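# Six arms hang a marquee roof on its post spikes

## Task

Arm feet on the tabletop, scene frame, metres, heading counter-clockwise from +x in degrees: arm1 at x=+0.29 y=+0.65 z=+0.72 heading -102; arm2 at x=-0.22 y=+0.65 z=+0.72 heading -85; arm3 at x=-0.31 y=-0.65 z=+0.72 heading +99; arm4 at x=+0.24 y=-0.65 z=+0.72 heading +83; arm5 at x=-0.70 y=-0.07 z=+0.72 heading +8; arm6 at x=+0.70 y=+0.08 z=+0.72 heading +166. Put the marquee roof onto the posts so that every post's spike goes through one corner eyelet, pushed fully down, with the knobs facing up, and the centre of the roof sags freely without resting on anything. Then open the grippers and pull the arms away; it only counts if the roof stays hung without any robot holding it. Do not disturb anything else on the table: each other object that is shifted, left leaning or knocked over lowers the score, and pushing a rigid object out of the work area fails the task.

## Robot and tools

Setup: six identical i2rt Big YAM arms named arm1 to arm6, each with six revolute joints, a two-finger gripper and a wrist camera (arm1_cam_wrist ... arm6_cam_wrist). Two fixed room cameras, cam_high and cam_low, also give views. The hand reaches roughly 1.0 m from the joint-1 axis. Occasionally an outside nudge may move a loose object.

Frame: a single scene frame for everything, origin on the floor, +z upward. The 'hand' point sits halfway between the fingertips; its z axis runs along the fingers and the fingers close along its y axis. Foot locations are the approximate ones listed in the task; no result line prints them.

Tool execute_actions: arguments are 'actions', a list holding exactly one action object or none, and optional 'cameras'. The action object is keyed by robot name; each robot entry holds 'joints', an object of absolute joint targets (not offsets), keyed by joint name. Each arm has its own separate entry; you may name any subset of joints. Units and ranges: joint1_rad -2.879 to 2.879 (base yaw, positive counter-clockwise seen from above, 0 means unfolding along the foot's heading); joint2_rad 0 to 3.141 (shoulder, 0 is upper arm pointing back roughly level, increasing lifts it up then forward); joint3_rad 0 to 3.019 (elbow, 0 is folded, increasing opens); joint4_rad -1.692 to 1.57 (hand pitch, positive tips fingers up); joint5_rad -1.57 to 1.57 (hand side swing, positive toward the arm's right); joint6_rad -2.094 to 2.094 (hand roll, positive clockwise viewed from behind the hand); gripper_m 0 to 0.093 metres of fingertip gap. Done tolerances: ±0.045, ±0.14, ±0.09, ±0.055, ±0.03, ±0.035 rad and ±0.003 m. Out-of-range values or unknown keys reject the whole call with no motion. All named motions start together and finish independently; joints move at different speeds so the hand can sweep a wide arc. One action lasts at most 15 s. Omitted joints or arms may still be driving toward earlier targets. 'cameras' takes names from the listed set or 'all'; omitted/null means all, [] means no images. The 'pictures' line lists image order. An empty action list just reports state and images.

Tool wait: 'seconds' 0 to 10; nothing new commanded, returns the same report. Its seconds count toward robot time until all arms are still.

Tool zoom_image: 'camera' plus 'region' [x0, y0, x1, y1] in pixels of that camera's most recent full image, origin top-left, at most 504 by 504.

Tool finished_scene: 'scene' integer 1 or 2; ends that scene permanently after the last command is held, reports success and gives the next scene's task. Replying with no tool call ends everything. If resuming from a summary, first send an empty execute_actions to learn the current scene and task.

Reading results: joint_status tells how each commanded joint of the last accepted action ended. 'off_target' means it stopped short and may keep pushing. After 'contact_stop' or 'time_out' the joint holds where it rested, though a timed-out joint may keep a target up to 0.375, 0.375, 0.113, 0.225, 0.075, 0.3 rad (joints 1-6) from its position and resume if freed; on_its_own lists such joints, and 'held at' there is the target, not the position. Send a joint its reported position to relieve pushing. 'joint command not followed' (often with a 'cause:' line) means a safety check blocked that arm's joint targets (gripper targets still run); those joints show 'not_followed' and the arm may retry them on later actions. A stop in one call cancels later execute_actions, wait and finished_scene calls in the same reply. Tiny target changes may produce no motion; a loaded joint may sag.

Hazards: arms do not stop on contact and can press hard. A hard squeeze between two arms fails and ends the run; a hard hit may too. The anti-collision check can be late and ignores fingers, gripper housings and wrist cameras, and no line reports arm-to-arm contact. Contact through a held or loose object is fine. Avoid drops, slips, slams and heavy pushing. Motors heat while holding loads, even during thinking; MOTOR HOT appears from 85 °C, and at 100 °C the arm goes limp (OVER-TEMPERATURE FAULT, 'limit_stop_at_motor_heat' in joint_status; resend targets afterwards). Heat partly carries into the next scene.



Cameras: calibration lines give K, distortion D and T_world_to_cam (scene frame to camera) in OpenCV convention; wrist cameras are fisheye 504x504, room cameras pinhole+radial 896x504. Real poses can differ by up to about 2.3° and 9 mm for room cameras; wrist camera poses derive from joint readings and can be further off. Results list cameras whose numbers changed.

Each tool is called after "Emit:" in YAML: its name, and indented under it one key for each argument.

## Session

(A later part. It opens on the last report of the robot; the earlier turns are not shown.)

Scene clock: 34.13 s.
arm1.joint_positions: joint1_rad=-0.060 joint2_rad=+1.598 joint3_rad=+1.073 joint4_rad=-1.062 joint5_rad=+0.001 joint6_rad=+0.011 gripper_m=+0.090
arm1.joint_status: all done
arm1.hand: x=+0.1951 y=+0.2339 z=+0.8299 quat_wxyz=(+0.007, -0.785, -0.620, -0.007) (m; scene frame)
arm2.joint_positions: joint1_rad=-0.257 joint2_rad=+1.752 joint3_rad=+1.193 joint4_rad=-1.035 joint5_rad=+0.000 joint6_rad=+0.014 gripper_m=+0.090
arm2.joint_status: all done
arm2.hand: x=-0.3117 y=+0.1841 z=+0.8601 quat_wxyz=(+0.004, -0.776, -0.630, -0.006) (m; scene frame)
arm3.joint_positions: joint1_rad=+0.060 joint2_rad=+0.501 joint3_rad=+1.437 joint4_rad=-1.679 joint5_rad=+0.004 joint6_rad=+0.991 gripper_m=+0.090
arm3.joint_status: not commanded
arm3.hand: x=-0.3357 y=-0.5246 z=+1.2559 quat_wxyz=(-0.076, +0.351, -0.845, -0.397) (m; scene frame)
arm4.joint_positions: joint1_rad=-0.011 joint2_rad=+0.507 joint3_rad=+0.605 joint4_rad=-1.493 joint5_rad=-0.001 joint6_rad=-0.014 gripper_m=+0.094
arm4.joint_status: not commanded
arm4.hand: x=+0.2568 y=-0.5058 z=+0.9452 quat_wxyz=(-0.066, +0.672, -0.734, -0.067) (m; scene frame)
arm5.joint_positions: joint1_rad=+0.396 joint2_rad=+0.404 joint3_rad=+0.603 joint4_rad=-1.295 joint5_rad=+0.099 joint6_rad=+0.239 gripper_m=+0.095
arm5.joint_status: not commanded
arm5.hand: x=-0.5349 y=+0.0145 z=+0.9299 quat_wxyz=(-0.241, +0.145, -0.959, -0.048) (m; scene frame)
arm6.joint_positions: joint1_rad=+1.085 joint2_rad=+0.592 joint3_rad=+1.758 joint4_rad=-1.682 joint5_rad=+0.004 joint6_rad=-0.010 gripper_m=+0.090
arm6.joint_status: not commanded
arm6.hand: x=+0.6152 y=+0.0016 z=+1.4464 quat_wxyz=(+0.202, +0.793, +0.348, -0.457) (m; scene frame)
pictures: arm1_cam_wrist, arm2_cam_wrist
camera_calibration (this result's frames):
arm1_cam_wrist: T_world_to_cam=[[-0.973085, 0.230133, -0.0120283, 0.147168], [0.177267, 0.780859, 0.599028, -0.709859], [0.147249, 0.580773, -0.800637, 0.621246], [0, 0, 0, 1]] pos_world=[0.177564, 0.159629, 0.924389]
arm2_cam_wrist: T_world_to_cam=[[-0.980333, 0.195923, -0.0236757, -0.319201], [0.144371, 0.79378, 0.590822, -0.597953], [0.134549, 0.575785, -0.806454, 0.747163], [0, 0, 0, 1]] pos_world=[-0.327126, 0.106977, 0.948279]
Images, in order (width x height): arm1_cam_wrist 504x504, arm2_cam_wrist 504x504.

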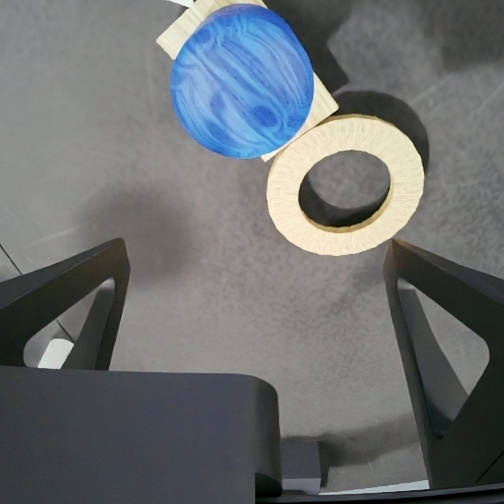

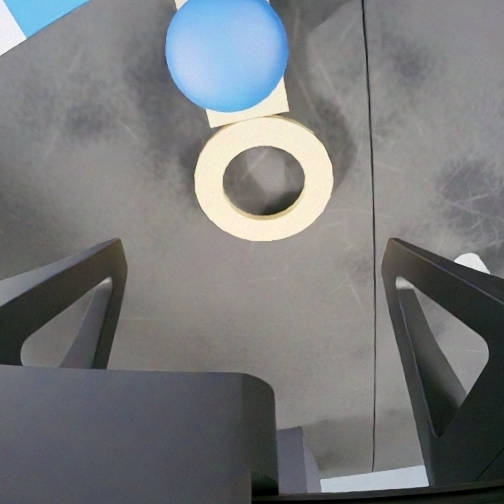

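Emit:
execute_actions:
  actions:
    - {"arm2":{"joints":{"joint1_rad":-0.225,"joint2_rad":2.03,"joint3_rad":1.22,"joint4_rad":-0.76}},"arm1":{"joints":{"joint1_rad":-0.05,"joint2_rad":1.83,"joint3_rad":1.13,"joint4_rad":-0.87}}}
  cameras: ["arm1_cam_wrist","arm2_cam_wrist"]

Emit:
execute_actions:
  actions:
    - {"arm2":{"joints":{"gripper_m":0.03}},"arm1":{"joints":{"gripper_m":0.03}}}
  cameras: ["arm1_cam_wrist","arm2_cam_wrist"]

Scene clock: 35.63 s.
arm1.joint_positions: joint1_rad=-0.057 joint2_rad=+1.835 joint3_rad=+1.105 joint4_rad=-0.880 joint5_rad=+0.002 joint6_rad=+0.011 gripper_m=+0.090
arm1.joint_status: all done
arm1.hand: x=+0.1888 y=+0.1999 z=+0.7377 quat_wxyz=(+0.015, -0.783, -0.621, -0.016) (m; scene frame)
arm2.joint_positions: joint1_rad=-0.235 joint2_rad=+2.019 joint3_rad=+1.205 joint4_rad=-0.773 joint5_rad=-0.002 joint6_rad=+0.013 gripper_m=+0.090
arm2.joint_status: all done
arm2.hand: x=-0.3064 y=+0.1512 z=+0.7364 quat_wxyz=(+0.001, -0.769, -0.639, -0.004) (m; scene frame)
arm3.joint_positions: joint1_rad=+0.060 joint2_rad=+0.501 joint3_rad=+1.437 joint4_rad=-1.679 joint5_rad=+0.004 joint6_rad=+0.991 gripper_m=+0.090
arm3.joint_status: not commanded
arm3.hand: x=-0.3357 y=-0.5246 z=+1.2559 quat_wxyz=(-0.076, +0.351, -0.845, -0.397) (m; scene frame)
arm4.joint_positions: joint1_rad=-0.011 joint2_rad=+0.507 joint3_rad=+0.605 joint4_rad=-1.493 joint5_rad=-0.001 joint6_rad=-0.014 gripper_m=+0.094
arm4.joint_status: not commanded
arm4.hand: x=+0.2568 y=-0.5058 z=+0.9452 quat_wxyz=(-0.066, +0.672, -0.734, -0.067) (m; scene frame)
arm5.joint_positions: joint1_rad=+0.396 joint2_rad=+0.404 joint3_rad=+0.603 joint4_rad=-1.295 joint5_rad=+0.099 joint6_rad=+0.239 gripper_m=+0.095
arm5.joint_status: not commanded
arm5.hand: x=-0.5349 y=+0.0145 z=+0.9299 quat_wxyz=(-0.241, +0.145, -0.959, -0.048) (m; scene frame)
arm6.joint_positions: joint1_rad=+1.085 joint2_rad=+0.592 joint3_rad=+1.758 joint4_rad=-1.682 joint5_rad=+0.004 joint6_rad=-0.010 gripper_m=+0.090
arm6.joint_status: not commanded
arm6.hand: x=+0.6152 y=+0.0016 z=+1.4464 quat_wxyz=(+0.202, +0.793, +0.348, -0.457) (m; scene frame)
pictures: arm1_cam_wrist, arm2_cam_wrist
camera_calibration (this result's frames):
arm1_cam_wrist: T_world_to_cam=[[-0.973985, 0.226322, -0.0114811, 0.148316], [0.17123, 0.768188, 0.616902, -0.636471], [0.148438, 0.598887, -0.786956, 0.554217], [0, 0, 0, 1]] pos_world=[0.171173, 0.123448, 0.830488]
arm2_cam_wrist: T_world_to_cam=[[-0.98454, 0.173304, -0.0254452, -0.307002], [0.125834, 0.800831, 0.585521, -0.502366], [0.12185, 0.573267, -0.810258, 0.664977], [0, 0, 0, 1]] pos_world=[-0.320069, 0.0743056, 0.825137]
Images, in order (width x height): arm1_cam_wrist 504x504, arm2_cam_wrist 504x504.

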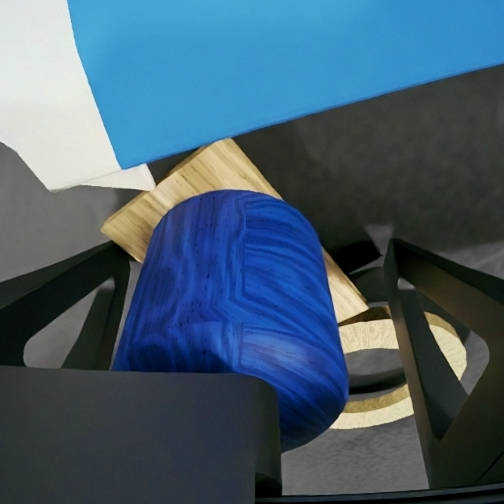

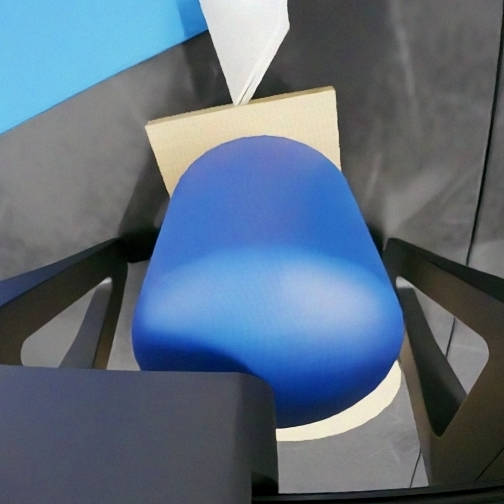

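Scene clock: 36.27 s.
arm1.joint_positions: joint1_rad=-0.056 joint2_rad=+1.834 joint3_rad=+1.105 joint4_rad=-0.879 joint5_rad=+0.000 joint6_rad=+0.007 gripper_m=+0.047
arm1.joint_status: gripper_m off_target (ended at +0.047, target +0.030)
arm1.hand: x=+0.1895 y=+0.1995 z=+0.7381 quat_wxyz=(+0.014, -0.782, -0.623, -0.016) (m; scene frame)
arm2.joint_positions: joint1_rad=-0.235 joint2_rad=+2.019 joint3_rad=+1.205 joint4_rad=-0.771 joint5_rad=-0.001 joint6_rad=+0.013 gripper_m=+0.045
arm2.joint_status: gripper_m off_target (ended at +0.045, target +0.030)
arm2.hand: x=-0.3064 y=+0.1509 z=+0.7364 quat_wxyz=(+0.001, -0.769, -0.639, -0.003) (m; scene frame)
arm3.joint_positions: joint1_rad=+0.060 joint2_rad=+0.501 joint3_rad=+1.437 joint4_rad=-1.679 joint5_rad=+0.004 joint6_rad=+0.991 gripper_m=+0.090
arm3.joint_status: not commanded
arm3.hand: x=-0.3357 y=-0.5246 z=+1.2559 quat_wxyz=(-0.076, +0.351, -0.845, -0.397) (m; scene frame)
arm4.joint_positions: joint1_rad=-0.011 joint2_rad=+0.507 joint3_rad=+0.605 joint4_rad=-1.493 joint5_rad=-0.001 joint6_rad=-0.014 gripper_m=+0.094
arm4.joint_status: not commanded
arm4.hand: x=+0.2568 y=-0.5058 z=+0.9452 quat_wxyz=(-0.066, +0.672, -0.734, -0.067) (m; scene frame)
arm5.joint_positions: joint1_rad=+0.396 joint2_rad=+0.404 joint3_rad=+0.603 joint4_rad=-1.295 joint5_rad=+0.099 joint6_rad=+0.239 gripper_m=+0.095
arm5.joint_status: not commanded
arm5.hand: x=-0.5349 y=+0.0145 z=+0.9299 quat_wxyz=(-0.241, +0.145, -0.959, -0.048) (m; scene frame)
arm6.joint_positions: joint1_rad=+1.085 joint2_rad=+0.592 joint3_rad=+1.758 joint4_rad=-1.682 joint5_rad=+0.004 joint6_rad=-0.010 gripper_m=+0.090
arm6.joint_status: not commanded
arm6.hand: x=+0.6152 y=+0.0016 z=+1.4464 quat_wxyz=(+0.202, +0.793, +0.348, -0.457) (m; scene frame)
pictures: arm1_cam_wrist, arm2_cam_wrist
camera_calibration (this result's frames):
arm1_cam_wrist: T_world_to_cam=[[-0.974979, 0.221908, -0.0131634, 0.151423], [0.166905, 0.769858, 0.616005, -0.635358], [0.14683, 0.598395, -0.787632, 0.555498], [0, 0, 0, 1]] pos_world=[0.172115, 0.123127, 0.830905]
arm2_cam_wrist: T_world_to_cam=[[-0.984706, 0.172524, -0.0243038, -0.307779], [0.125992, 0.801475, 0.584606, -0.501511], [0.120337, 0.572603, -0.810953, 0.665289], [0, 0, 0, 1]] pos_world=[-0.319944, 0.0741014, 0.825224]
Images, in order (width x height): arm1_cam_wrist 504x504, arm2_cam_wrist 504x504.

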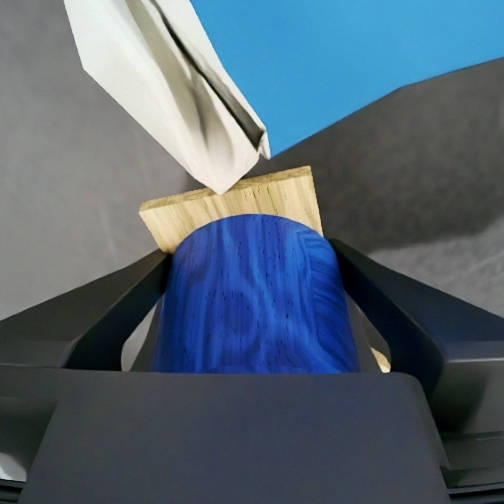

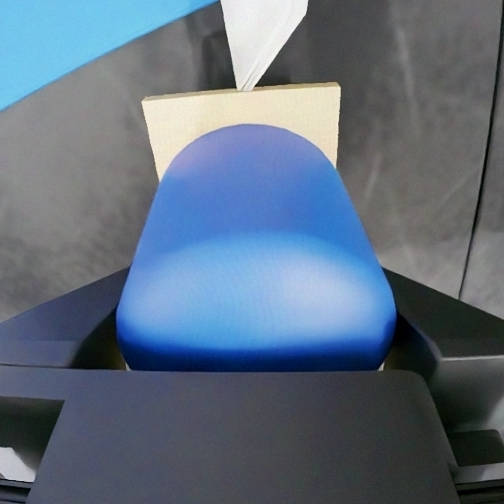

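Emit:
execute_actions:
  actions:
    - {"arm2":{"joints":{"joint2_rad":1.51,"joint3_rad":1.6,"joint4_rad":-1.66}},"arm1":{"joints":{"joint2_rad":1.32,"joint3_rad":1.52,"joint4_rad":-1.69}}}
  cameras: []

Emit:
execute_actions:
  actions:
    - {"arm2":{"joints":{"joint1_rad":-0.475,"joint6_rad":-1.26}},"arm1":{"joints":{"joint1_rad":0.185,"joint6_rad":0.785}}}
  cameras: ["arm1_cam_wrist","arm2_cam_wrist","cam_high","cam_low"]

Scene clock: 38.73 s.
arm1.joint_positions: joint1_rad=-0.056 joint2_rad=+1.335 joint3_rad=+1.512 joint4_rad=-1.678 joint5_rad=+0.000 joint6_rad=+0.007 gripper_m=+0.047
arm1.joint_status: all done
arm1.hand: x=+0.2046 y=+0.2655 z=+1.0968 quat_wxyz=(-0.020, -0.782, -0.623, +0.026) (m; scene frame)
arm2.joint_positions: joint1_rad=-0.231 joint2_rad=+1.530 joint3_rad=+1.582 joint4_rad=-1.648 joint5_rad=-0.001 joint6_rad=+0.006 gripper_m=+0.045
arm2.joint_status: all done
arm2.hand: x=-0.2953 y=+0.2091 z=+1.1028 quat_wxyz=(+0.005, -0.765, -0.643, -0.008) (m; scene frame)
arm3.joint_positions: joint1_rad=+0.060 joint2_rad=+0.501 joint3_rad=+1.437 joint4_rad=-1.679 joint5_rad=+0.004 joint6_rad=+0.991 gripper_m=+0.090
arm3.joint_status: not commanded
arm3.hand: x=-0.3357 y=-0.5246 z=+1.2559 quat_wxyz=(-0.076, +0.351, -0.845, -0.397) (m; scene frame)
arm4.joint_positions: joint1_rad=-0.011 joint2_rad=+0.507 joint3_rad=+0.605 joint4_rad=-1.493 joint5_rad=-0.001 joint6_rad=-0.014 gripper_m=+0.094
arm4.joint_status: not commanded
arm4.hand: x=+0.2568 y=-0.5058 z=+0.9452 quat_wxyz=(-0.066, +0.672, -0.734, -0.067) (m; scene frame)
arm5.joint_positions: joint1_rad=+0.396 joint2_rad=+0.404 joint3_rad=+0.603 joint4_rad=-1.295 joint5_rad=+0.099 joint6_rad=+0.239 gripper_m=+0.095
arm5.joint_status: not commanded
arm5.hand: x=-0.5349 y=+0.0145 z=+0.9299 quat_wxyz=(-0.241, +0.145, -0.959, -0.048) (m; scene frame)
arm6.joint_positions: joint1_rad=+1.085 joint2_rad=+0.592 joint3_rad=+1.758 joint4_rad=-1.682 joint5_rad=+0.004 joint6_rad=-0.010 gripper_m=+0.090
arm6.joint_status: not commanded
arm6.hand: x=+0.6152 y=+0.0016 z=+1.4464 quat_wxyz=(+0.202, +0.793, +0.348, -0.457) (m; scene frame)
pictures: none
No camera images: the call's "cameras" was empty. Leave "cameras" out to get every camera's image.

Scene clock: 40.70 s.
arm1.joint_positions: joint1_rad=+0.173 joint2_rad=+1.335 joint3_rad=+1.512 joint4_rad=-1.678 joint5_rad=+0.005 joint6_rad=+0.777 gripper_m=+0.048
arm1.joint_status: all done
arm1.hand: x=+0.2929 y=+0.2561 z=+1.0967 quat_wxyz=(-0.029, -0.920, -0.391, +0.015) (m; scene frame)
arm2.joint_positions: joint1_rad=-0.457 joint2_rad=+1.530 joint3_rad=+1.582 joint4_rad=-1.659 joint5_rad=-0.005 joint6_rad=-1.241 gripper_m=+0.045
arm2.joint_status: all done
arm2.hand: x=-0.3910 y=+0.2395 z=+1.1028 quat_wxyz=(-0.004, -0.353, -0.935, -0.014) (m; scene frame)
arm3.joint_positions: joint1_rad=+0.060 joint2_rad=+0.501 joint3_rad=+1.437 joint4_rad=-1.679 joint5_rad=+0.004 joint6_rad=+0.991 gripper_m=+0.090
arm3.joint_status: not commanded
arm3.hand: x=-0.3357 y=-0.5246 z=+1.2559 quat_wxyz=(-0.076, +0.351, -0.845, -0.397) (m; scene frame)
arm4.joint_positions: joint1_rad=-0.011 joint2_rad=+0.507 joint3_rad=+0.605 joint4_rad=-1.493 joint5_rad=-0.001 joint6_rad=-0.014 gripper_m=+0.094
arm4.joint_status: not commanded
arm4.hand: x=+0.2568 y=-0.5058 z=+0.9452 quat_wxyz=(-0.066, +0.672, -0.734, -0.067) (m; scene frame)
arm5.joint_positions: joint1_rad=+0.396 joint2_rad=+0.404 joint3_rad=+0.603 joint4_rad=-1.295 joint5_rad=+0.099 joint6_rad=+0.239 gripper_m=+0.095
arm5.joint_status: not commanded
arm5.hand: x=-0.5349 y=+0.0145 z=+0.9299 quat_wxyz=(-0.241, +0.145, -0.959, -0.048) (m; scene frame)
arm6.joint_positions: joint1_rad=+1.085 joint2_rad=+0.592 joint3_rad=+1.758 joint4_rad=-1.682 joint5_rad=+0.004 joint6_rad=-0.010 gripper_m=+0.090
arm6.joint_status: not commanded
arm6.hand: x=+0.6152 y=+0.0016 z=+1.4464 quat_wxyz=(+0.202, +0.793, +0.348, -0.457) (m; scene frame)
pictures: arm1_cam_wrist, arm2_cam_wrist, cam_high, cam_low
camera_calibration (this result's frames):
arm1_cam_wrist: T_world_to_cam=[[-0.721705, 0.689883, -0.0566084, 0.0979831], [0.559049, 0.629149, 0.540033, -0.9126], [0.408175, 0.358098, -0.839738, 0.831088], [0, 0, 0, 1]] pos_world=[0.241674, 0.208954, 1.19628]
arm2_cam_wrist: T_world_to_cam=[[-0.652677, -0.755887, -0.0514559, -0.0153174], [-0.635857, 0.509575, 0.579672, -0.998577], [-0.411946, 0.411057, -0.813223, 0.75491], [0, 0, 0, 1]] pos_world=[-0.333967, 0.18696, 1.19197]
Images, in order (width x height): arm1_cam_wrist 504x504, arm2_cam_wrist 504x504, cam_high 896x504, cam_low 896x504.

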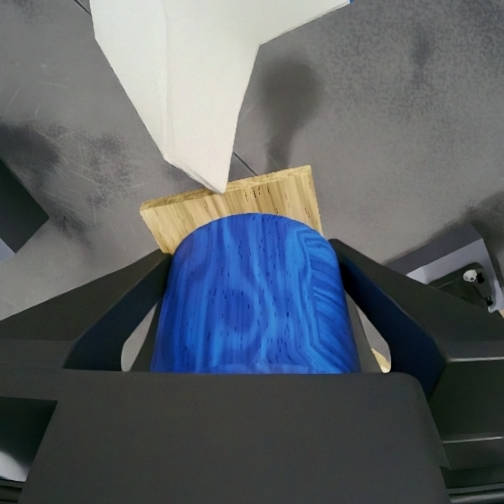

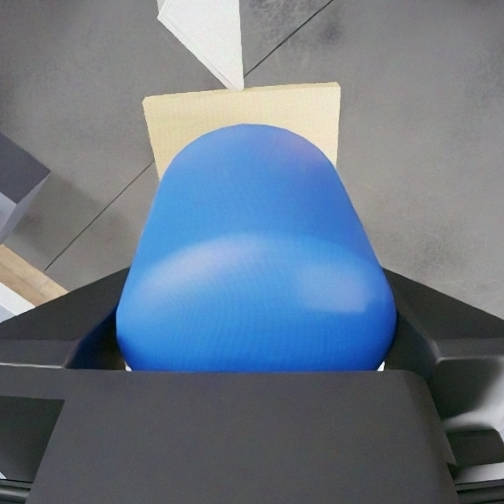

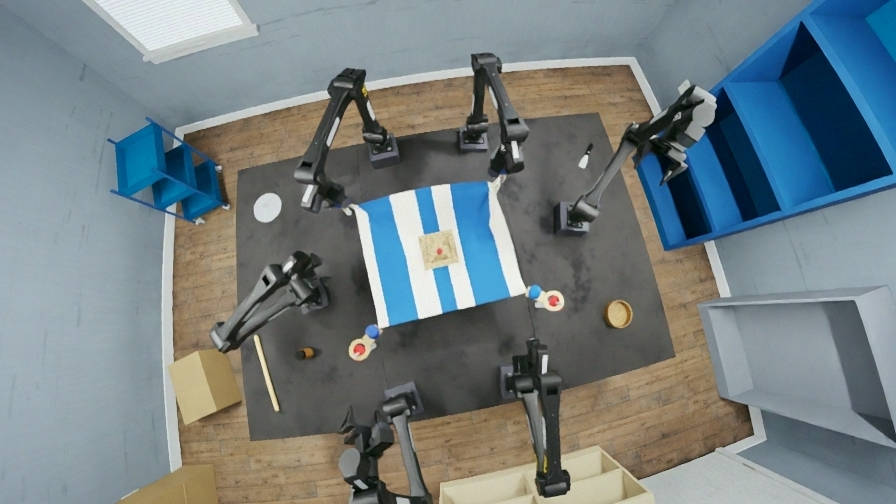

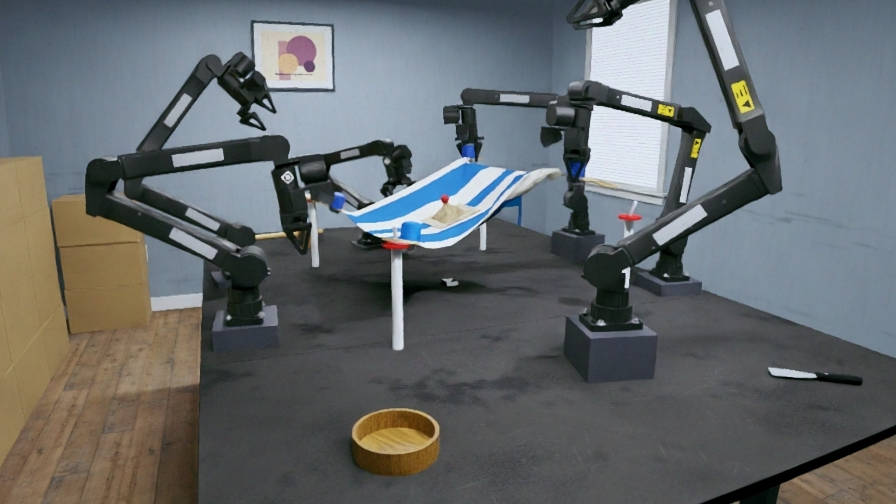

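Emit:
execute_actions:
  actions:
    - {"arm2":{"joints":{"joint1_rad":-0.51,"joint2_rad":1.49}},"arm1":{"joints":{"joint1_rad":0.3,"joint2_rad":1.27,"joint3_rad":1.47}}}
  cameras: ["cam_high","cam_low"]

Emit:
zoom_image:
  camera: "cam_low"
  region: [280,120,680,260]

Emit:
zoom_image:
  camera: "cam_high"
  region: [280,120,560,240]

Scene clock: 42.07 s.
arm1.joint_positions: joint1_rad=+0.286 joint2_rad=+1.289 joint3_rad=+1.465 joint4_rad=-1.681 joint5_rad=+0.010 joint6_rad=+0.801 gripper_m=+0.048
arm1.joint_status: all done
arm1.hand: x=+0.3340 y=+0.2770 z=+1.0949 quat_wxyz=(-0.028, -0.902, -0.431, +0.015) (m; scene frame)
arm2.joint_positions: joint1_rad=-0.491 joint2_rad=+1.507 joint3_rad=+1.582 joint4_rad=-1.659 joint5_rad=-0.009 joint6_rad=-1.257 gripper_m=+0.045
arm2.joint_status: all done
arm2.hand: x=-0.4027 y=+0.2486 z=+1.1123 quat_wxyz=(-0.007, -0.362, -0.932, -0.003) (m; scene frame)
arm3.joint_positions: joint1_rad=+0.060 joint2_rad=+0.501 joint3_rad=+1.437 joint4_rad=-1.679 joint5_rad=+0.004 joint6_rad=+0.991 gripper_m=+0.090
arm3.joint_status: not commanded
arm3.hand: x=-0.3357 y=-0.5246 z=+1.2559 quat_wxyz=(-0.076, +0.351, -0.845, -0.397) (m; scene frame)
arm4.joint_positions: joint1_rad=-0.011 joint2_rad=+0.507 joint3_rad=+0.605 joint4_rad=-1.493 joint5_rad=-0.001 joint6_rad=-0.014 gripper_m=+0.094
arm4.joint_status: not commanded
arm4.hand: x=+0.2568 y=-0.5058 z=+0.9452 quat_wxyz=(-0.066, +0.672, -0.734, -0.067) (m; scene frame)
arm5.joint_positions: joint1_rad=+0.396 joint2_rad=+0.404 joint3_rad=+0.603 joint4_rad=-1.295 joint5_rad=+0.099 joint6_rad=+0.239 gripper_m=+0.095
arm5.joint_status: not commanded
arm5.hand: x=-0.5349 y=+0.0145 z=+0.9299 quat_wxyz=(-0.241, +0.145, -0.959, -0.048) (m; scene frame)
arm6.joint_positions: joint1_rad=+1.085 joint2_rad=+0.592 joint3_rad=+1.758 joint4_rad=-1.682 joint5_rad=+0.004 joint6_rad=-0.010 gripper_m=+0.090
arm6.joint_status: not commanded
arm6.hand: x=+0.6152 y=+0.0016 z=+1.4464 quat_wxyz=(+0.202, +0.793, +0.348, -0.457) (m; scene frame)
pictures: cam_high, cam_low
Images, in order (width x height): cam_high 896x504, cam_low 896x504.

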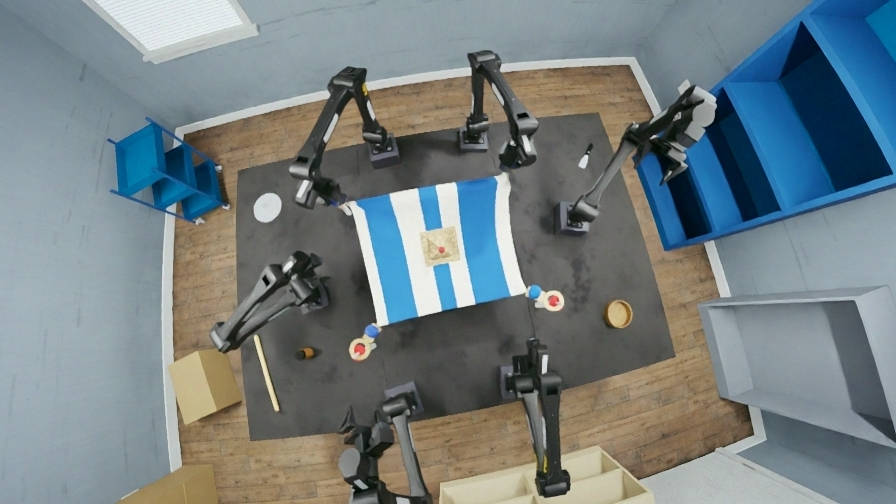

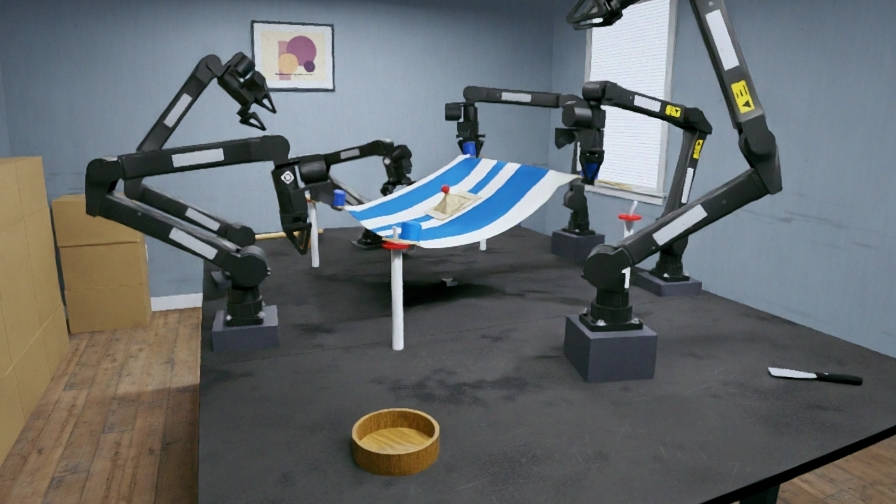

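Region (280, 120, 680, 260) of cam_low's 896x504 image, scaled by 1.260, with more detail than that image has; it fills the top 176 rows of this view, and the rest is white.

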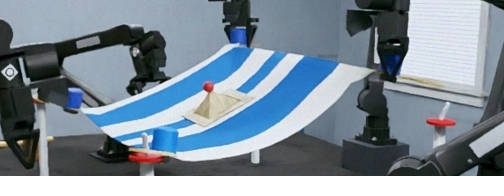

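Region (280, 120, 560, 240) of cam_high's 896x504 image, scaled by 1.800, with more detail than that image has; it fills the top 216 rows of this view, and the rest is white.

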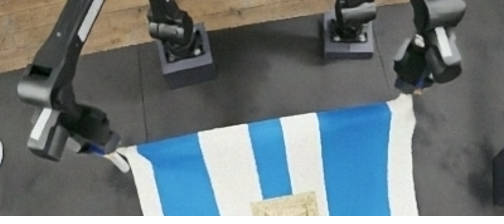

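Emit:
execute_actions:
  actions:
    - {"arm6":{"joints":{"joint1_rad":-0.45,"joint2_rad":0.6,"joint3_rad":1.0,"joint4_rad":-1.2,"joint6_rad":0}},"arm5":{"joints":{"joint1_rad":0.87,"joint2_rad":0.7,"joint3_rad":1.1,"joint4_rad":-1.2,"joint5_rad":0,"joint6_rad":0}},"arm1":{"joints":{"joint3_rad":1.4,"joint4_rad":-1.62}},"arm2":{"joints":{"joint3_rad":1.47,"joint4_rad":-1.55}}}
  cameras: ["arm5_cam_wrist","arm6_cam_wrist"]

Scene clock: 44.23 s.
arm1.joint_positions: joint1_rad=+0.286 joint2_rad=+1.285 joint3_rad=+1.392 joint4_rad=-1.633 joint5_rad=+0.010 joint6_rad=+0.802 gripper_m=+0.048
arm1.joint_status: all done
arm1.hand: x=+0.3336 y=+0.2802 z=+1.0681 quat_wxyz=(-0.017, -0.902, -0.431, +0.011) (m; scene frame)
arm2.joint_positions: joint1_rad=-0.491 joint2_rad=+1.498 joint3_rad=+1.453 joint4_rad=-1.569 joint5_rad=-0.009 joint6_rad=-1.257 gripper_m=+0.045
arm2.joint_status: all done
arm2.hand: x=-0.3984 y=+0.2575 z=+1.0675 quat_wxyz=(-0.007, -0.362, -0.932, -0.017) (m; scene frame)
arm3.joint_positions: joint1_rad=+0.060 joint2_rad=+0.501 joint3_rad=+1.437 joint4_rad=-1.679 joint5_rad=+0.004 joint6_rad=+0.991 gripper_m=+0.090
arm3.joint_status: not commanded
arm3.hand: x=-0.3357 y=-0.5246 z=+1.2559 quat_wxyz=(-0.076, +0.351, -0.845, -0.397) (m; scene frame)
arm4.joint_positions: joint1_rad=-0.011 joint2_rad=+0.507 joint3_rad=+0.605 joint4_rad=-1.493 joint5_rad=-0.001 joint6_rad=-0.014 gripper_m=+0.094
arm4.joint_status: not commanded
arm4.hand: x=+0.2568 y=-0.5058 z=+0.9452 quat_wxyz=(-0.066, +0.672, -0.734, -0.067) (m; scene frame)
arm5.joint_positions: joint1_rad=+0.863 joint2_rad=+0.699 joint3_rad=+1.053 joint4_rad=-1.207 joint5_rad=+0.002 joint6_rad=+0.008 gripper_m=+0.095
arm5.joint_status: all done
arm5.hand: x=-0.5511 y=+0.1823 z=+1.1037 quat_wxyz=(-0.310, +0.458, -0.815, -0.172) (m; scene frame)
arm6.joint_positions: joint1_rad=-0.447 joint2_rad=+0.610 joint3_rad=+1.007 joint4_rad=-1.216 joint5_rad=+0.000 joint6_rad=-0.009 gripper_m=+0.090
arm6.joint_status: all done
arm6.hand: x=+0.4885 y=+0.2564 z=+1.1870 quat_wxyz=(-0.130, +0.877, -0.316, -0.337) (m; scene frame)
pictures: arm5_cam_wrist, arm6_cam_wrist
camera_calibration (this result's frames):
arm5_cam_wrist: T_world_to_cam=[[0.857968, -0.513496, 0.014586, 0.552637], [-0.509739, -0.854524, -0.0997716, -0.0104272], [0.0636964, 0.0781658, -0.994903, 1.24477], [0, 0, 0, 1]] pos_world=[-0.558748, 0.177568, 1.22933]
arm6_cam_wrist: T_world_to_cam=[[0.639401, 0.768812, 0.00972358, -0.522189], [0.764272, -0.634142, -0.117274, -0.0674734], [-0.0839955, 0.0824165, -0.993052, 1.32419], [0, 0, 0, 1]] pos_world=[0.496682, 0.249542, 1.31216]
Images, in order (width x height): arm5_cam_wrist 504x504, arm6_cam_wrist 504x504.

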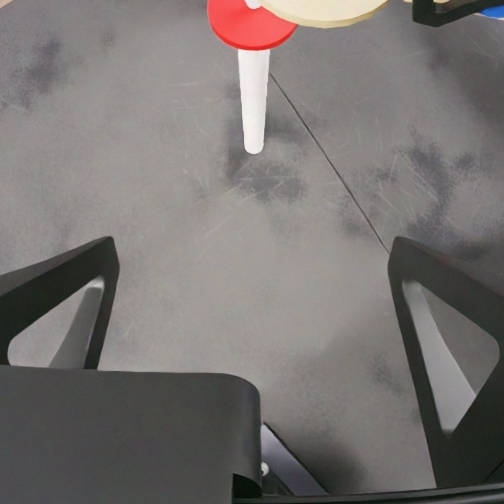

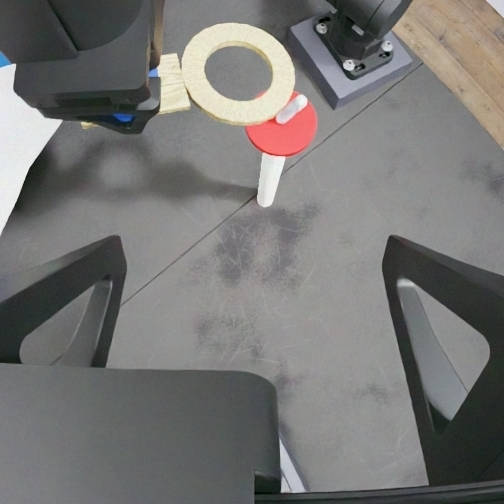

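Emit:
execute_actions:
  actions:
    - {"arm1":{"joints":{"joint1_rad":0.395,"joint2_rad":1.25}},"arm2":{"joints":{"joint1_rad":-0.59}},"arm5":{"joints":{"joint4_rad":-1.0}}}
  cameras: ["arm5_cam_wrist","arm6_cam_wrist"]

Scene clock: 45.67 s.
arm1.joint_positions: joint1_rad=+0.355 joint2_rad=+1.273 joint3_rad=+1.392 joint4_rad=-1.633 joint5_rad=+0.024 joint6_rad=+0.830 gripper_m=+0.048
arm1.joint_status: all done
arm1.hand: x=+0.3563 y=+0.2859 z=+1.0725 quat_wxyz=(-0.022, -0.893, -0.450, +0.018) (m; scene frame)
arm2.joint_positions: joint1_rad=-0.552 joint2_rad=+1.498 joint3_rad=+1.453 joint4_rad=-1.569 joint5_rad=-0.020 joint6_rad=-1.278 gripper_m=+0.045
arm2.joint_status: all done
arm2.hand: x=-0.4205 y=+0.2682 z=+1.0675 quat_wxyz=(-0.014, -0.381, -0.924, -0.016) (m; scene frame)
arm3.joint_positions: joint1_rad=+0.060 joint2_rad=+0.501 joint3_rad=+1.437 joint4_rad=-1.679 joint5_rad=+0.004 joint6_rad=+0.991 gripper_m=+0.090
arm3.joint_status: not commanded
arm3.hand: x=-0.3357 y=-0.5246 z=+1.2559 quat_wxyz=(-0.076, +0.351, -0.845, -0.397) (m; scene frame)
arm4.joint_positions: joint1_rad=-0.011 joint2_rad=+0.507 joint3_rad=+0.605 joint4_rad=-1.493 joint5_rad=-0.001 joint6_rad=-0.014 gripper_m=+0.094
arm4.joint_status: not commanded
arm4.hand: x=+0.2568 y=-0.5058 z=+0.9452 quat_wxyz=(-0.066, +0.672, -0.734, -0.067) (m; scene frame)
arm5.joint_positions: joint1_rad=+0.863 joint2_rad=+0.699 joint3_rad=+1.053 joint4_rad=-1.016 joint5_rad=+0.002 joint6_rad=+0.008 gripper_m=+0.095
arm5.joint_status: all done
arm5.hand: x=-0.5349 y=+0.2098 z=+1.1378 quat_wxyz=(-0.386, +0.440, -0.782, -0.215) (m; scene frame)
arm6.joint_positions: joint1_rad=-0.447 joint2_rad=+0.610 joint3_rad=+1.007 joint4_rad=-1.216 joint5_rad=+0.000 joint6_rad=-0.009 gripper_m=+0.090
arm6.joint_status: not commanded
arm6.hand: x=+0.4885 y=+0.2564 z=+1.1870 quat_wxyz=(-0.130, +0.877, -0.316, -0.337) (m; scene frame)
pictures: arm5_cam_wrist, arm6_cam_wrist
camera_calibration (this result's frames):
arm5_cam_wrist: T_world_to_cam=[[0.857336, -0.514546, 0.014777, 0.552034], [-0.48944, -0.823725, -0.286226, 0.241277], [0.159449, 0.23816, -0.958048, 1.25128], [0, 0, 0, 1]] pos_world=[-0.554703, 0.184788, 1.25969]
arm6_cam_wrist: T_world_to_cam=[[0.639401, 0.768812, 0.00972358, -0.522189], [0.764272, -0.634142, -0.117274, -0.0674734], [-0.0839955, 0.0824165, -0.993052, 1.32419], [0, 0, 0, 1]] pos_world=[0.496682, 0.249542, 1.31216]
Images, in order (width x height): arm5_cam_wrist 504x504, arm6_cam_wrist 504x504.

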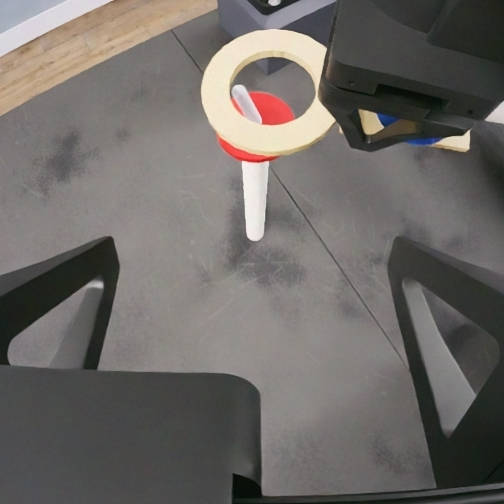

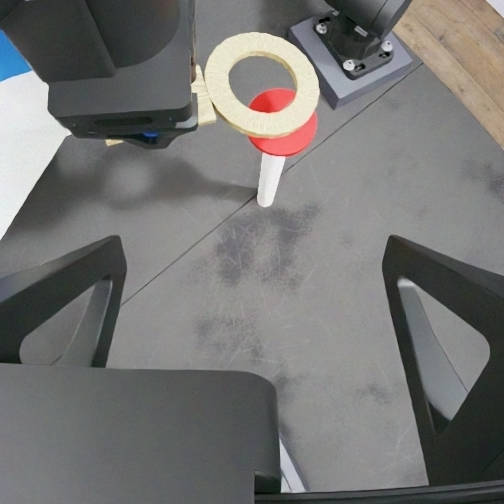

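Emit:
execute_actions:
  actions:
    - {"arm1":{"joints":{"joint1_rad":0.47}}}
  cameras: ["arm6_cam_wrist"]

Scene clock: 49.03 s.
arm1.joint_positions: joint1_rad=+0.413 joint2_rad=+1.273 joint3_rad=+1.392 joint4_rad=-1.633 joint5_rad=+0.032 joint6_rad=+0.847 gripper_m=+0.048
arm1.joint_status: joint1_rad time_out (moved +0.058 of +0.115)
arm1.on_its_own: joint1_rad reads +0.413 and still pushes toward +0.470 since a time_out
arm1.hand: x=+0.3759 y=+0.2900 z=+1.0725 quat_wxyz=(-0.022, -0.883, -0.467, +0.021) (m; scene frame)
arm2.joint_positions: joint1_rad=-0.552 joint2_rad=+1.498 joint3_rad=+1.453 joint4_rad=-1.569 joint5_rad=-0.024 joint6_rad=-1.287 gripper_m=+0.045
arm2.joint_status: not commanded
arm2.hand: x=-0.4199 y=+0.2679 z=+1.0675 quat_wxyz=(-0.016, -0.377, -0.926, -0.016) (m; scene frame)
arm3.joint_positions: joint1_rad=+0.060 joint2_rad=+0.501 joint3_rad=+1.437 joint4_rad=-1.679 joint5_rad=+0.004 joint6_rad=+0.991 gripper_m=+0.090
arm3.joint_status: not commanded
arm3.hand: x=-0.3357 y=-0.5246 z=+1.2559 quat_wxyz=(-0.076, +0.351, -0.845, -0.397) (m; scene frame)
arm4.joint_positions: joint1_rad=-0.011 joint2_rad=+0.507 joint3_rad=+0.605 joint4_rad=-1.493 joint5_rad=-0.001 joint6_rad=-0.014 gripper_m=+0.094
arm4.joint_status: not commanded
arm4.hand: x=+0.2568 y=-0.5058 z=+0.9452 quat_wxyz=(-0.066, +0.672, -0.734, -0.067) (m; scene frame)
arm5.joint_positions: joint1_rad=+0.863 joint2_rad=+0.699 joint3_rad=+1.053 joint4_rad=-1.016 joint5_rad=+0.002 joint6_rad=+0.008 gripper_m=+0.095
arm5.joint_status: not commanded
arm5.hand: x=-0.5349 y=+0.2098 z=+1.1378 quat_wxyz=(-0.386, +0.440, -0.782, -0.215) (m; scene frame)
arm6.joint_positions: joint1_rad=-0.447 joint2_rad=+0.610 joint3_rad=+1.007 joint4_rad=-1.216 joint5_rad=+0.000 joint6_rad=-0.009 gripper_m=+0.090
arm6.joint_status: not commanded
arm6.hand: x=+0.4885 y=+0.2564 z=+1.1870 quat_wxyz=(-0.130, +0.877, -0.316, -0.337) (m; scene frame)
pictures: arm6_cam_wrist
camera_calibration (this result's frames):
arm6_cam_wrist: T_world_to_cam=[[0.639401, 0.768812, 0.00972358, -0.522189], [0.764272, -0.634142, -0.117274, -0.0674734], [-0.0839955, 0.0824165, -0.993052, 1.32419], [0, 0, 0, 1]] pos_world=[0.496682, 0.249542, 1.31216]
Images, in order (width x height): arm6_cam_wrist 504x504.

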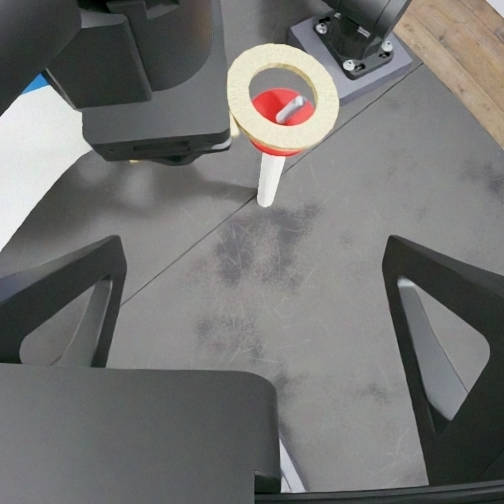

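Tip inside. Lower both.

Emit:
execute_actions:
  actions:
    - {"arm1":{"joints":{"joint1_rad":0.42,"joint3_rad":1.2,"joint4_rad":-1.45}},"arm2":{"joints":{"joint3_rad":1.27,"joint4_rad":-1.37}}}
  cameras: ["arm5_cam_wrist","arm6_cam_wrist"]

Scene clock: 50.20 s.
arm1.joint_positions: joint1_rad=+0.380 joint2_rad=+1.257 joint3_rad=+1.196 joint4_rad=-1.475 joint5_rad=+0.027 joint6_rad=+0.847 gripper_m=+0.047
arm1.joint_status: all done
arm1.hand: x=+0.3627 y=+0.2969 z=+1.0032 quat_wxyz=(-0.012, -0.891, -0.453, +0.017) (m; scene frame)
arm2.joint_positions: joint1_rad=-0.551 joint2_rad=+1.478 joint3_rad=+1.290 joint4_rad=-1.395 joint5_rad=-0.020 joint6_rad=-1.293 gripper_m=+0.044
arm2.joint_status: all done
arm2.hand: x=-0.4172 y=+0.2733 z=+1.0132 quat_wxyz=(-0.012, -0.373, -0.928, -0.001) (m; scene frame)
arm3.joint_positions: joint1_rad=+0.060 joint2_rad=+0.501 joint3_rad=+1.437 joint4_rad=-1.679 joint5_rad=+0.004 joint6_rad=+0.991 gripper_m=+0.090
arm3.joint_status: not commanded
arm3.hand: x=-0.3357 y=-0.5246 z=+1.2559 quat_wxyz=(-0.076, +0.351, -0.845, -0.397) (m; scene frame)
arm4.joint_positions: joint1_rad=-0.011 joint2_rad=+0.507 joint3_rad=+0.605 joint4_rad=-1.493 joint5_rad=-0.001 joint6_rad=-0.014 gripper_m=+0.094
arm4.joint_status: not commanded
arm4.hand: x=+0.2568 y=-0.5058 z=+0.9452 quat_wxyz=(-0.066, +0.672, -0.734, -0.067) (m; scene frame)
arm5.joint_positions: joint1_rad=+0.863 joint2_rad=+0.699 joint3_rad=+1.053 joint4_rad=-1.016 joint5_rad=+0.002 joint6_rad=+0.008 gripper_m=+0.095
arm5.joint_status: not commanded
arm5.hand: x=-0.5349 y=+0.2098 z=+1.1378 quat_wxyz=(-0.386, +0.440, -0.782, -0.215) (m; scene frame)
arm6.joint_positions: joint1_rad=-0.447 joint2_rad=+0.610 joint3_rad=+1.007 joint4_rad=-1.216 joint5_rad=+0.000 joint6_rad=-0.009 gripper_m=+0.090
arm6.joint_status: not commanded
arm6.hand: x=+0.4885 y=+0.2564 z=+1.1870 quat_wxyz=(-0.130, +0.877, -0.316, -0.337) (m; scene frame)
pictures: arm5_cam_wrist, arm6_cam_wrist
camera_calibration (this result's frames):
arm5_cam_wrist: T_world_to_cam=[[0.857336, -0.514546, 0.014777, 0.552034], [-0.48944, -0.823725, -0.286226, 0.241277], [0.159449, 0.23816, -0.958048, 1.25128], [0, 0, 0, 1]] pos_world=[-0.554703, 0.184788, 1.25969]
arm6_cam_wrist: T_world_to_cam=[[0.639401, 0.768812, 0.00972358, -0.522189], [0.764272, -0.634142, -0.117274, -0.0674734], [-0.0839955, 0.0824165, -0.993052, 1.32419], [0, 0, 0, 1]] pos_world=[0.496682, 0.249542, 1.31216]
Images, in order (width x height): arm5_cam_wrist 504x504, arm6_cam_wrist 504x504.

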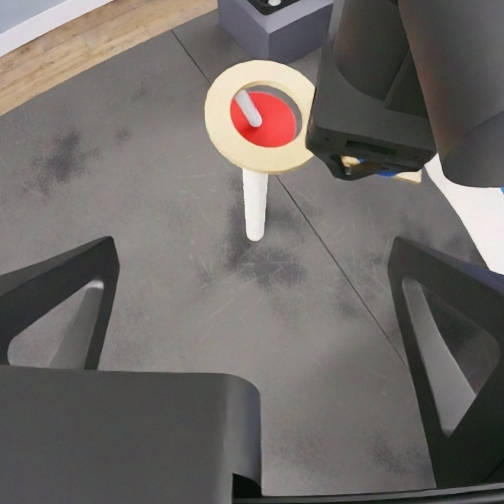

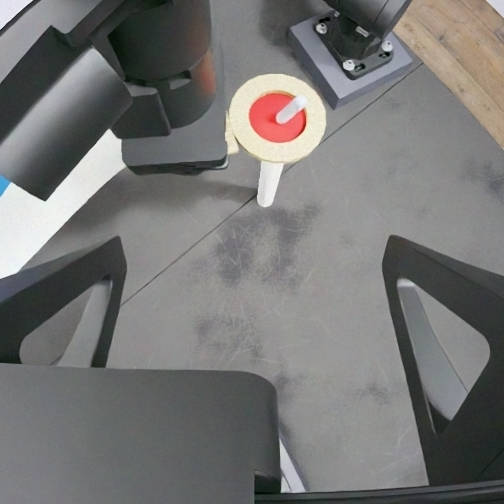

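Emit:
execute_actions:
  actions:
    - {"arm1":{"joints":{"gripper_m":0.09,"joint1_rad":0.38}},"arm2":{"joints":{"gripper_m":0.09}}}
  cameras: []

Emit:
execute_actions:
  actions:
    - {"arm1":{"joints":{"joint3_rad":1.55,"joint4_rad":-1.69}},"arm2":{"joints":{"joint3_rad":1.65,"joint4_rad":-1.69}},"arm5":{"joints":{"joint1_rad":0.4,"joint2_rad":0.4,"joint3_rad":0.6}}}
  cameras: []

Emit:
execute_actions:
  actions:
    - {"arm1":{"joints":{"joint2_rad":0.5}},"arm2":{"joints":{"joint2_rad":0.6}}}
  cameras: ["cam_low","cam_high"]

Scene clock: 51.70 s.
arm1.joint_positions: joint1_rad=+0.374 joint2_rad=+1.256 joint3_rad=+1.193 joint4_rad=-1.465 joint5_rad=+0.003 joint6_rad=+0.798 gripper_m=+0.090
arm1.joint_status: all done
arm1.hand: x=+0.3647 y=+0.2958 z=+1.0021 quat_wxyz=(-0.018, -0.881, -0.472, +0.007) (m; scene frame)
arm2.joint_positions: joint1_rad=-0.584 joint2_rad=+1.479 joint3_rad=+1.269 joint4_rad=-1.385 joint5_rad=-0.002 joint6_rad=-1.274 gripper_m=+0.090
arm2.joint_status: all done
arm2.hand: x=-0.4300 y=+0.2851 z=+1.0048 quat_wxyz=(-0.004, -0.397, -0.918, -0.008) (m; scene frame)
arm3.joint_positions: joint1_rad=+0.060 joint2_rad=+0.501 joint3_rad=+1.437 joint4_rad=-1.679 joint5_rad=+0.004 joint6_rad=+0.991 gripper_m=+0.090
arm3.joint_status: not commanded
arm3.hand: x=-0.3357 y=-0.5246 z=+1.2559 quat_wxyz=(-0.076, +0.351, -0.845, -0.397) (m; scene frame)
arm4.joint_positions: joint1_rad=-0.011 joint2_rad=+0.507 joint3_rad=+0.605 joint4_rad=-1.493 joint5_rad=-0.001 joint6_rad=-0.014 gripper_m=+0.094
arm4.joint_status: not commanded
arm4.hand: x=+0.2568 y=-0.5058 z=+0.9452 quat_wxyz=(-0.066, +0.672, -0.734, -0.067) (m; scene frame)
arm5.joint_positions: joint1_rad=+0.863 joint2_rad=+0.699 joint3_rad=+1.053 joint4_rad=-1.016 joint5_rad=+0.002 joint6_rad=+0.008 gripper_m=+0.095
arm5.joint_status: not commanded
arm5.hand: x=-0.5349 y=+0.2098 z=+1.1378 quat_wxyz=(-0.386, +0.440, -0.782, -0.215) (m; scene frame)
arm6.joint_positions: joint1_rad=-0.447 joint2_rad=+0.610 joint3_rad=+1.007 joint4_rad=-1.216 joint5_rad=+0.000 joint6_rad=-0.009 gripper_m=+0.090
arm6.joint_status: not commanded
arm6.hand: x=+0.4885 y=+0.2564 z=+1.1870 quat_wxyz=(-0.130, +0.877, -0.316, -0.337) (m; scene frame)
pictures: none
No camera images: the call's "cameras" was empty. Leave "cameras" out to get every camera's image.

Scene clock: 53.17 s.
arm1.joint_positions: joint1_rad=+0.374 joint2_rad=+1.248 joint3_rad=+1.509 joint4_rad=-1.678 joint5_rad=+0.003 joint6_rad=+0.796 gripper_m=+0.090
arm1.joint_status: all done
arm1.hand: x=+0.3672 y=+0.2838 z=+1.1270 quat_wxyz=(-0.071, -0.879, -0.472, +0.022) (m; scene frame)
arm2.joint_positions: joint1_rad=-0.584 joint2_rad=+1.483 joint3_rad=+1.612 joint4_rad=-1.668 joint5_rad=-0.002 joint6_rad=-1.274 gripper_m=+0.090
arm2.joint_status: all done
joint sent to its limit — the command would take arm2.joint4_rad past its lower limit, so that joint was sent only as far as its limit.
arm2.hand: x=-0.4402 y=+0.2684 z=+1.1340 quat_wxyz=(-0.001, -0.397, -0.918, +0.020) (m; scene frame)
arm3.joint_positions: joint1_rad=+0.060 joint2_rad=+0.501 joint3_rad=+1.437 joint4_rad=-1.679 joint5_rad=+0.004 joint6_rad=+0.991 gripper_m=+0.090
arm3.joint_status: not commanded
arm3.hand: x=-0.3357 y=-0.5246 z=+1.2559 quat_wxyz=(-0.076, +0.351, -0.845, -0.397) (m; scene frame)
arm4.joint_positions: joint1_rad=-0.011 joint2_rad=+0.507 joint3_rad=+0.605 joint4_rad=-1.493 joint5_rad=-0.001 joint6_rad=-0.014 gripper_m=+0.094
arm4.joint_status: not commanded
arm4.hand: x=+0.2568 y=-0.5058 z=+0.9452 quat_wxyz=(-0.066, +0.672, -0.734, -0.067) (m; scene frame)
arm5.joint_positions: joint1_rad=+0.407 joint2_rad=+0.399 joint3_rad=+0.592 joint4_rad=-1.006 joint5_rad=+0.001 joint6_rad=+0.007 gripper_m=+0.095
arm5.joint_status: all done
arm5.hand: x=-0.4982 y=+0.0610 z=+0.9656 quat_wxyz=(-0.359, +0.260, -0.890, -0.105) (m; scene frame)
arm6.joint_positions: joint1_rad=-0.447 joint2_rad=+0.610 joint3_rad=+1.007 joint4_rad=-1.216 joint5_rad=+0.000 joint6_rad=-0.009 gripper_m=+0.090
arm6.joint_status: not commanded
arm6.hand: x=+0.4885 y=+0.2564 z=+1.1870 quat_wxyz=(-0.130, +0.877, -0.316, -0.337) (m; scene frame)
pictures: none
No camera images: the call's "cameras" was empty. Leave "cameras" out to get every camera's image.

Scene clock: 54.87 s.
arm1.joint_positions: joint1_rad=+0.374 joint2_rad=+0.492 joint3_rad=+1.544 joint4_rad=-1.681 joint5_rad=+0.003 joint6_rad=+0.795 gripper_m=+0.090
arm1.joint_status: all done
arm1.hand: x=+0.3118 y=+0.5416 z=+1.3175 quat_wxyz=(-0.434, -0.786, -0.422, +0.127) (m; scene frame)
arm2.joint_positions: joint1_rad=-0.584 joint2_rad=+0.600 joint3_rad=+1.653 joint4_rad=-1.671 joint5_rad=-0.002 joint6_rad=-1.273 gripper_m=+0.090
arm2.joint_status: all done
arm2.hand: x=-0.2885 y=+0.5358 z=+1.4042 quat_wxyz=(+0.048, -0.353, -0.814, +0.459) (m; scene frame)
arm3.joint_positions: joint1_rad=+0.060 joint2_rad=+0.501 joint3_rad=+1.437 joint4_rad=-1.679 joint5_rad=+0.004 joint6_rad=+0.991 gripper_m=+0.090
arm3.joint_status: not commanded
arm3.hand: x=-0.3357 y=-0.5246 z=+1.2559 quat_wxyz=(-0.076, +0.351, -0.845, -0.397) (m; scene frame)
arm4.joint_positions: joint1_rad=-0.011 joint2_rad=+0.507 joint3_rad=+0.605 joint4_rad=-1.493 joint5_rad=-0.001 joint6_rad=-0.014 gripper_m=+0.094
arm4.joint_status: not commanded
arm4.hand: x=+0.2568 y=-0.5058 z=+0.9452 quat_wxyz=(-0.066, +0.672, -0.734, -0.067) (m; scene frame)
arm5.joint_positions: joint1_rad=+0.407 joint2_rad=+0.399 joint3_rad=+0.592 joint4_rad=-1.006 joint5_rad=+0.001 joint6_rad=+0.007 gripper_m=+0.095
arm5.joint_status: not commanded
arm5.hand: x=-0.4982 y=+0.0610 z=+0.9656 quat_wxyz=(-0.359, +0.260, -0.890, -0.105) (m; scene frame)
arm6.joint_positions: joint1_rad=-0.447 joint2_rad=+0.610 joint3_rad=+1.007 joint4_rad=-1.216 joint5_rad=+0.000 joint6_rad=-0.009 gripper_m=+0.090
arm6.joint_status: not commanded
arm6.hand: x=+0.4885 y=+0.2564 z=+1.1870 quat_wxyz=(-0.130, +0.877, -0.316, -0.337) (m; scene frame)
pictures: cam_high, cam_low
Images, in order (width x height): cam_high 896x504, cam_low 896x504.

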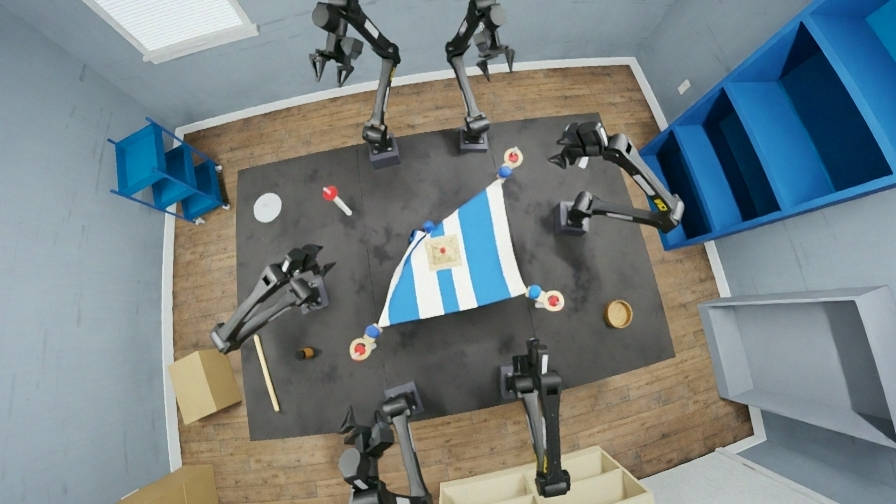

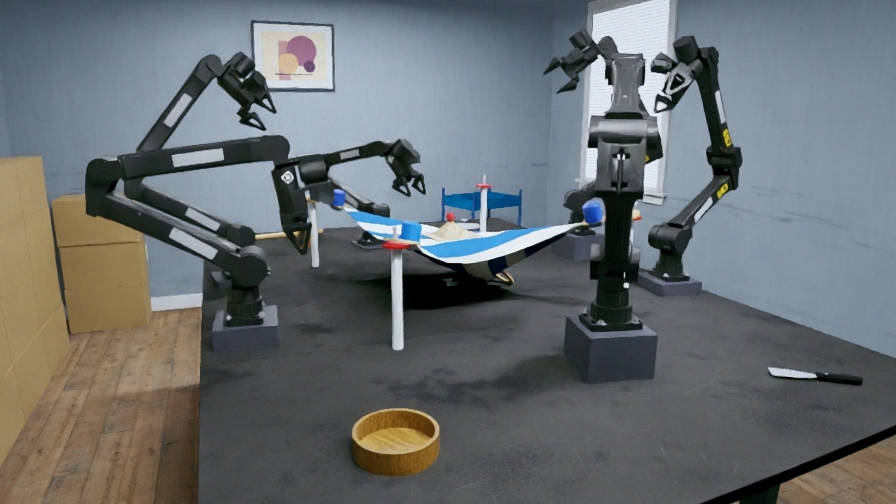

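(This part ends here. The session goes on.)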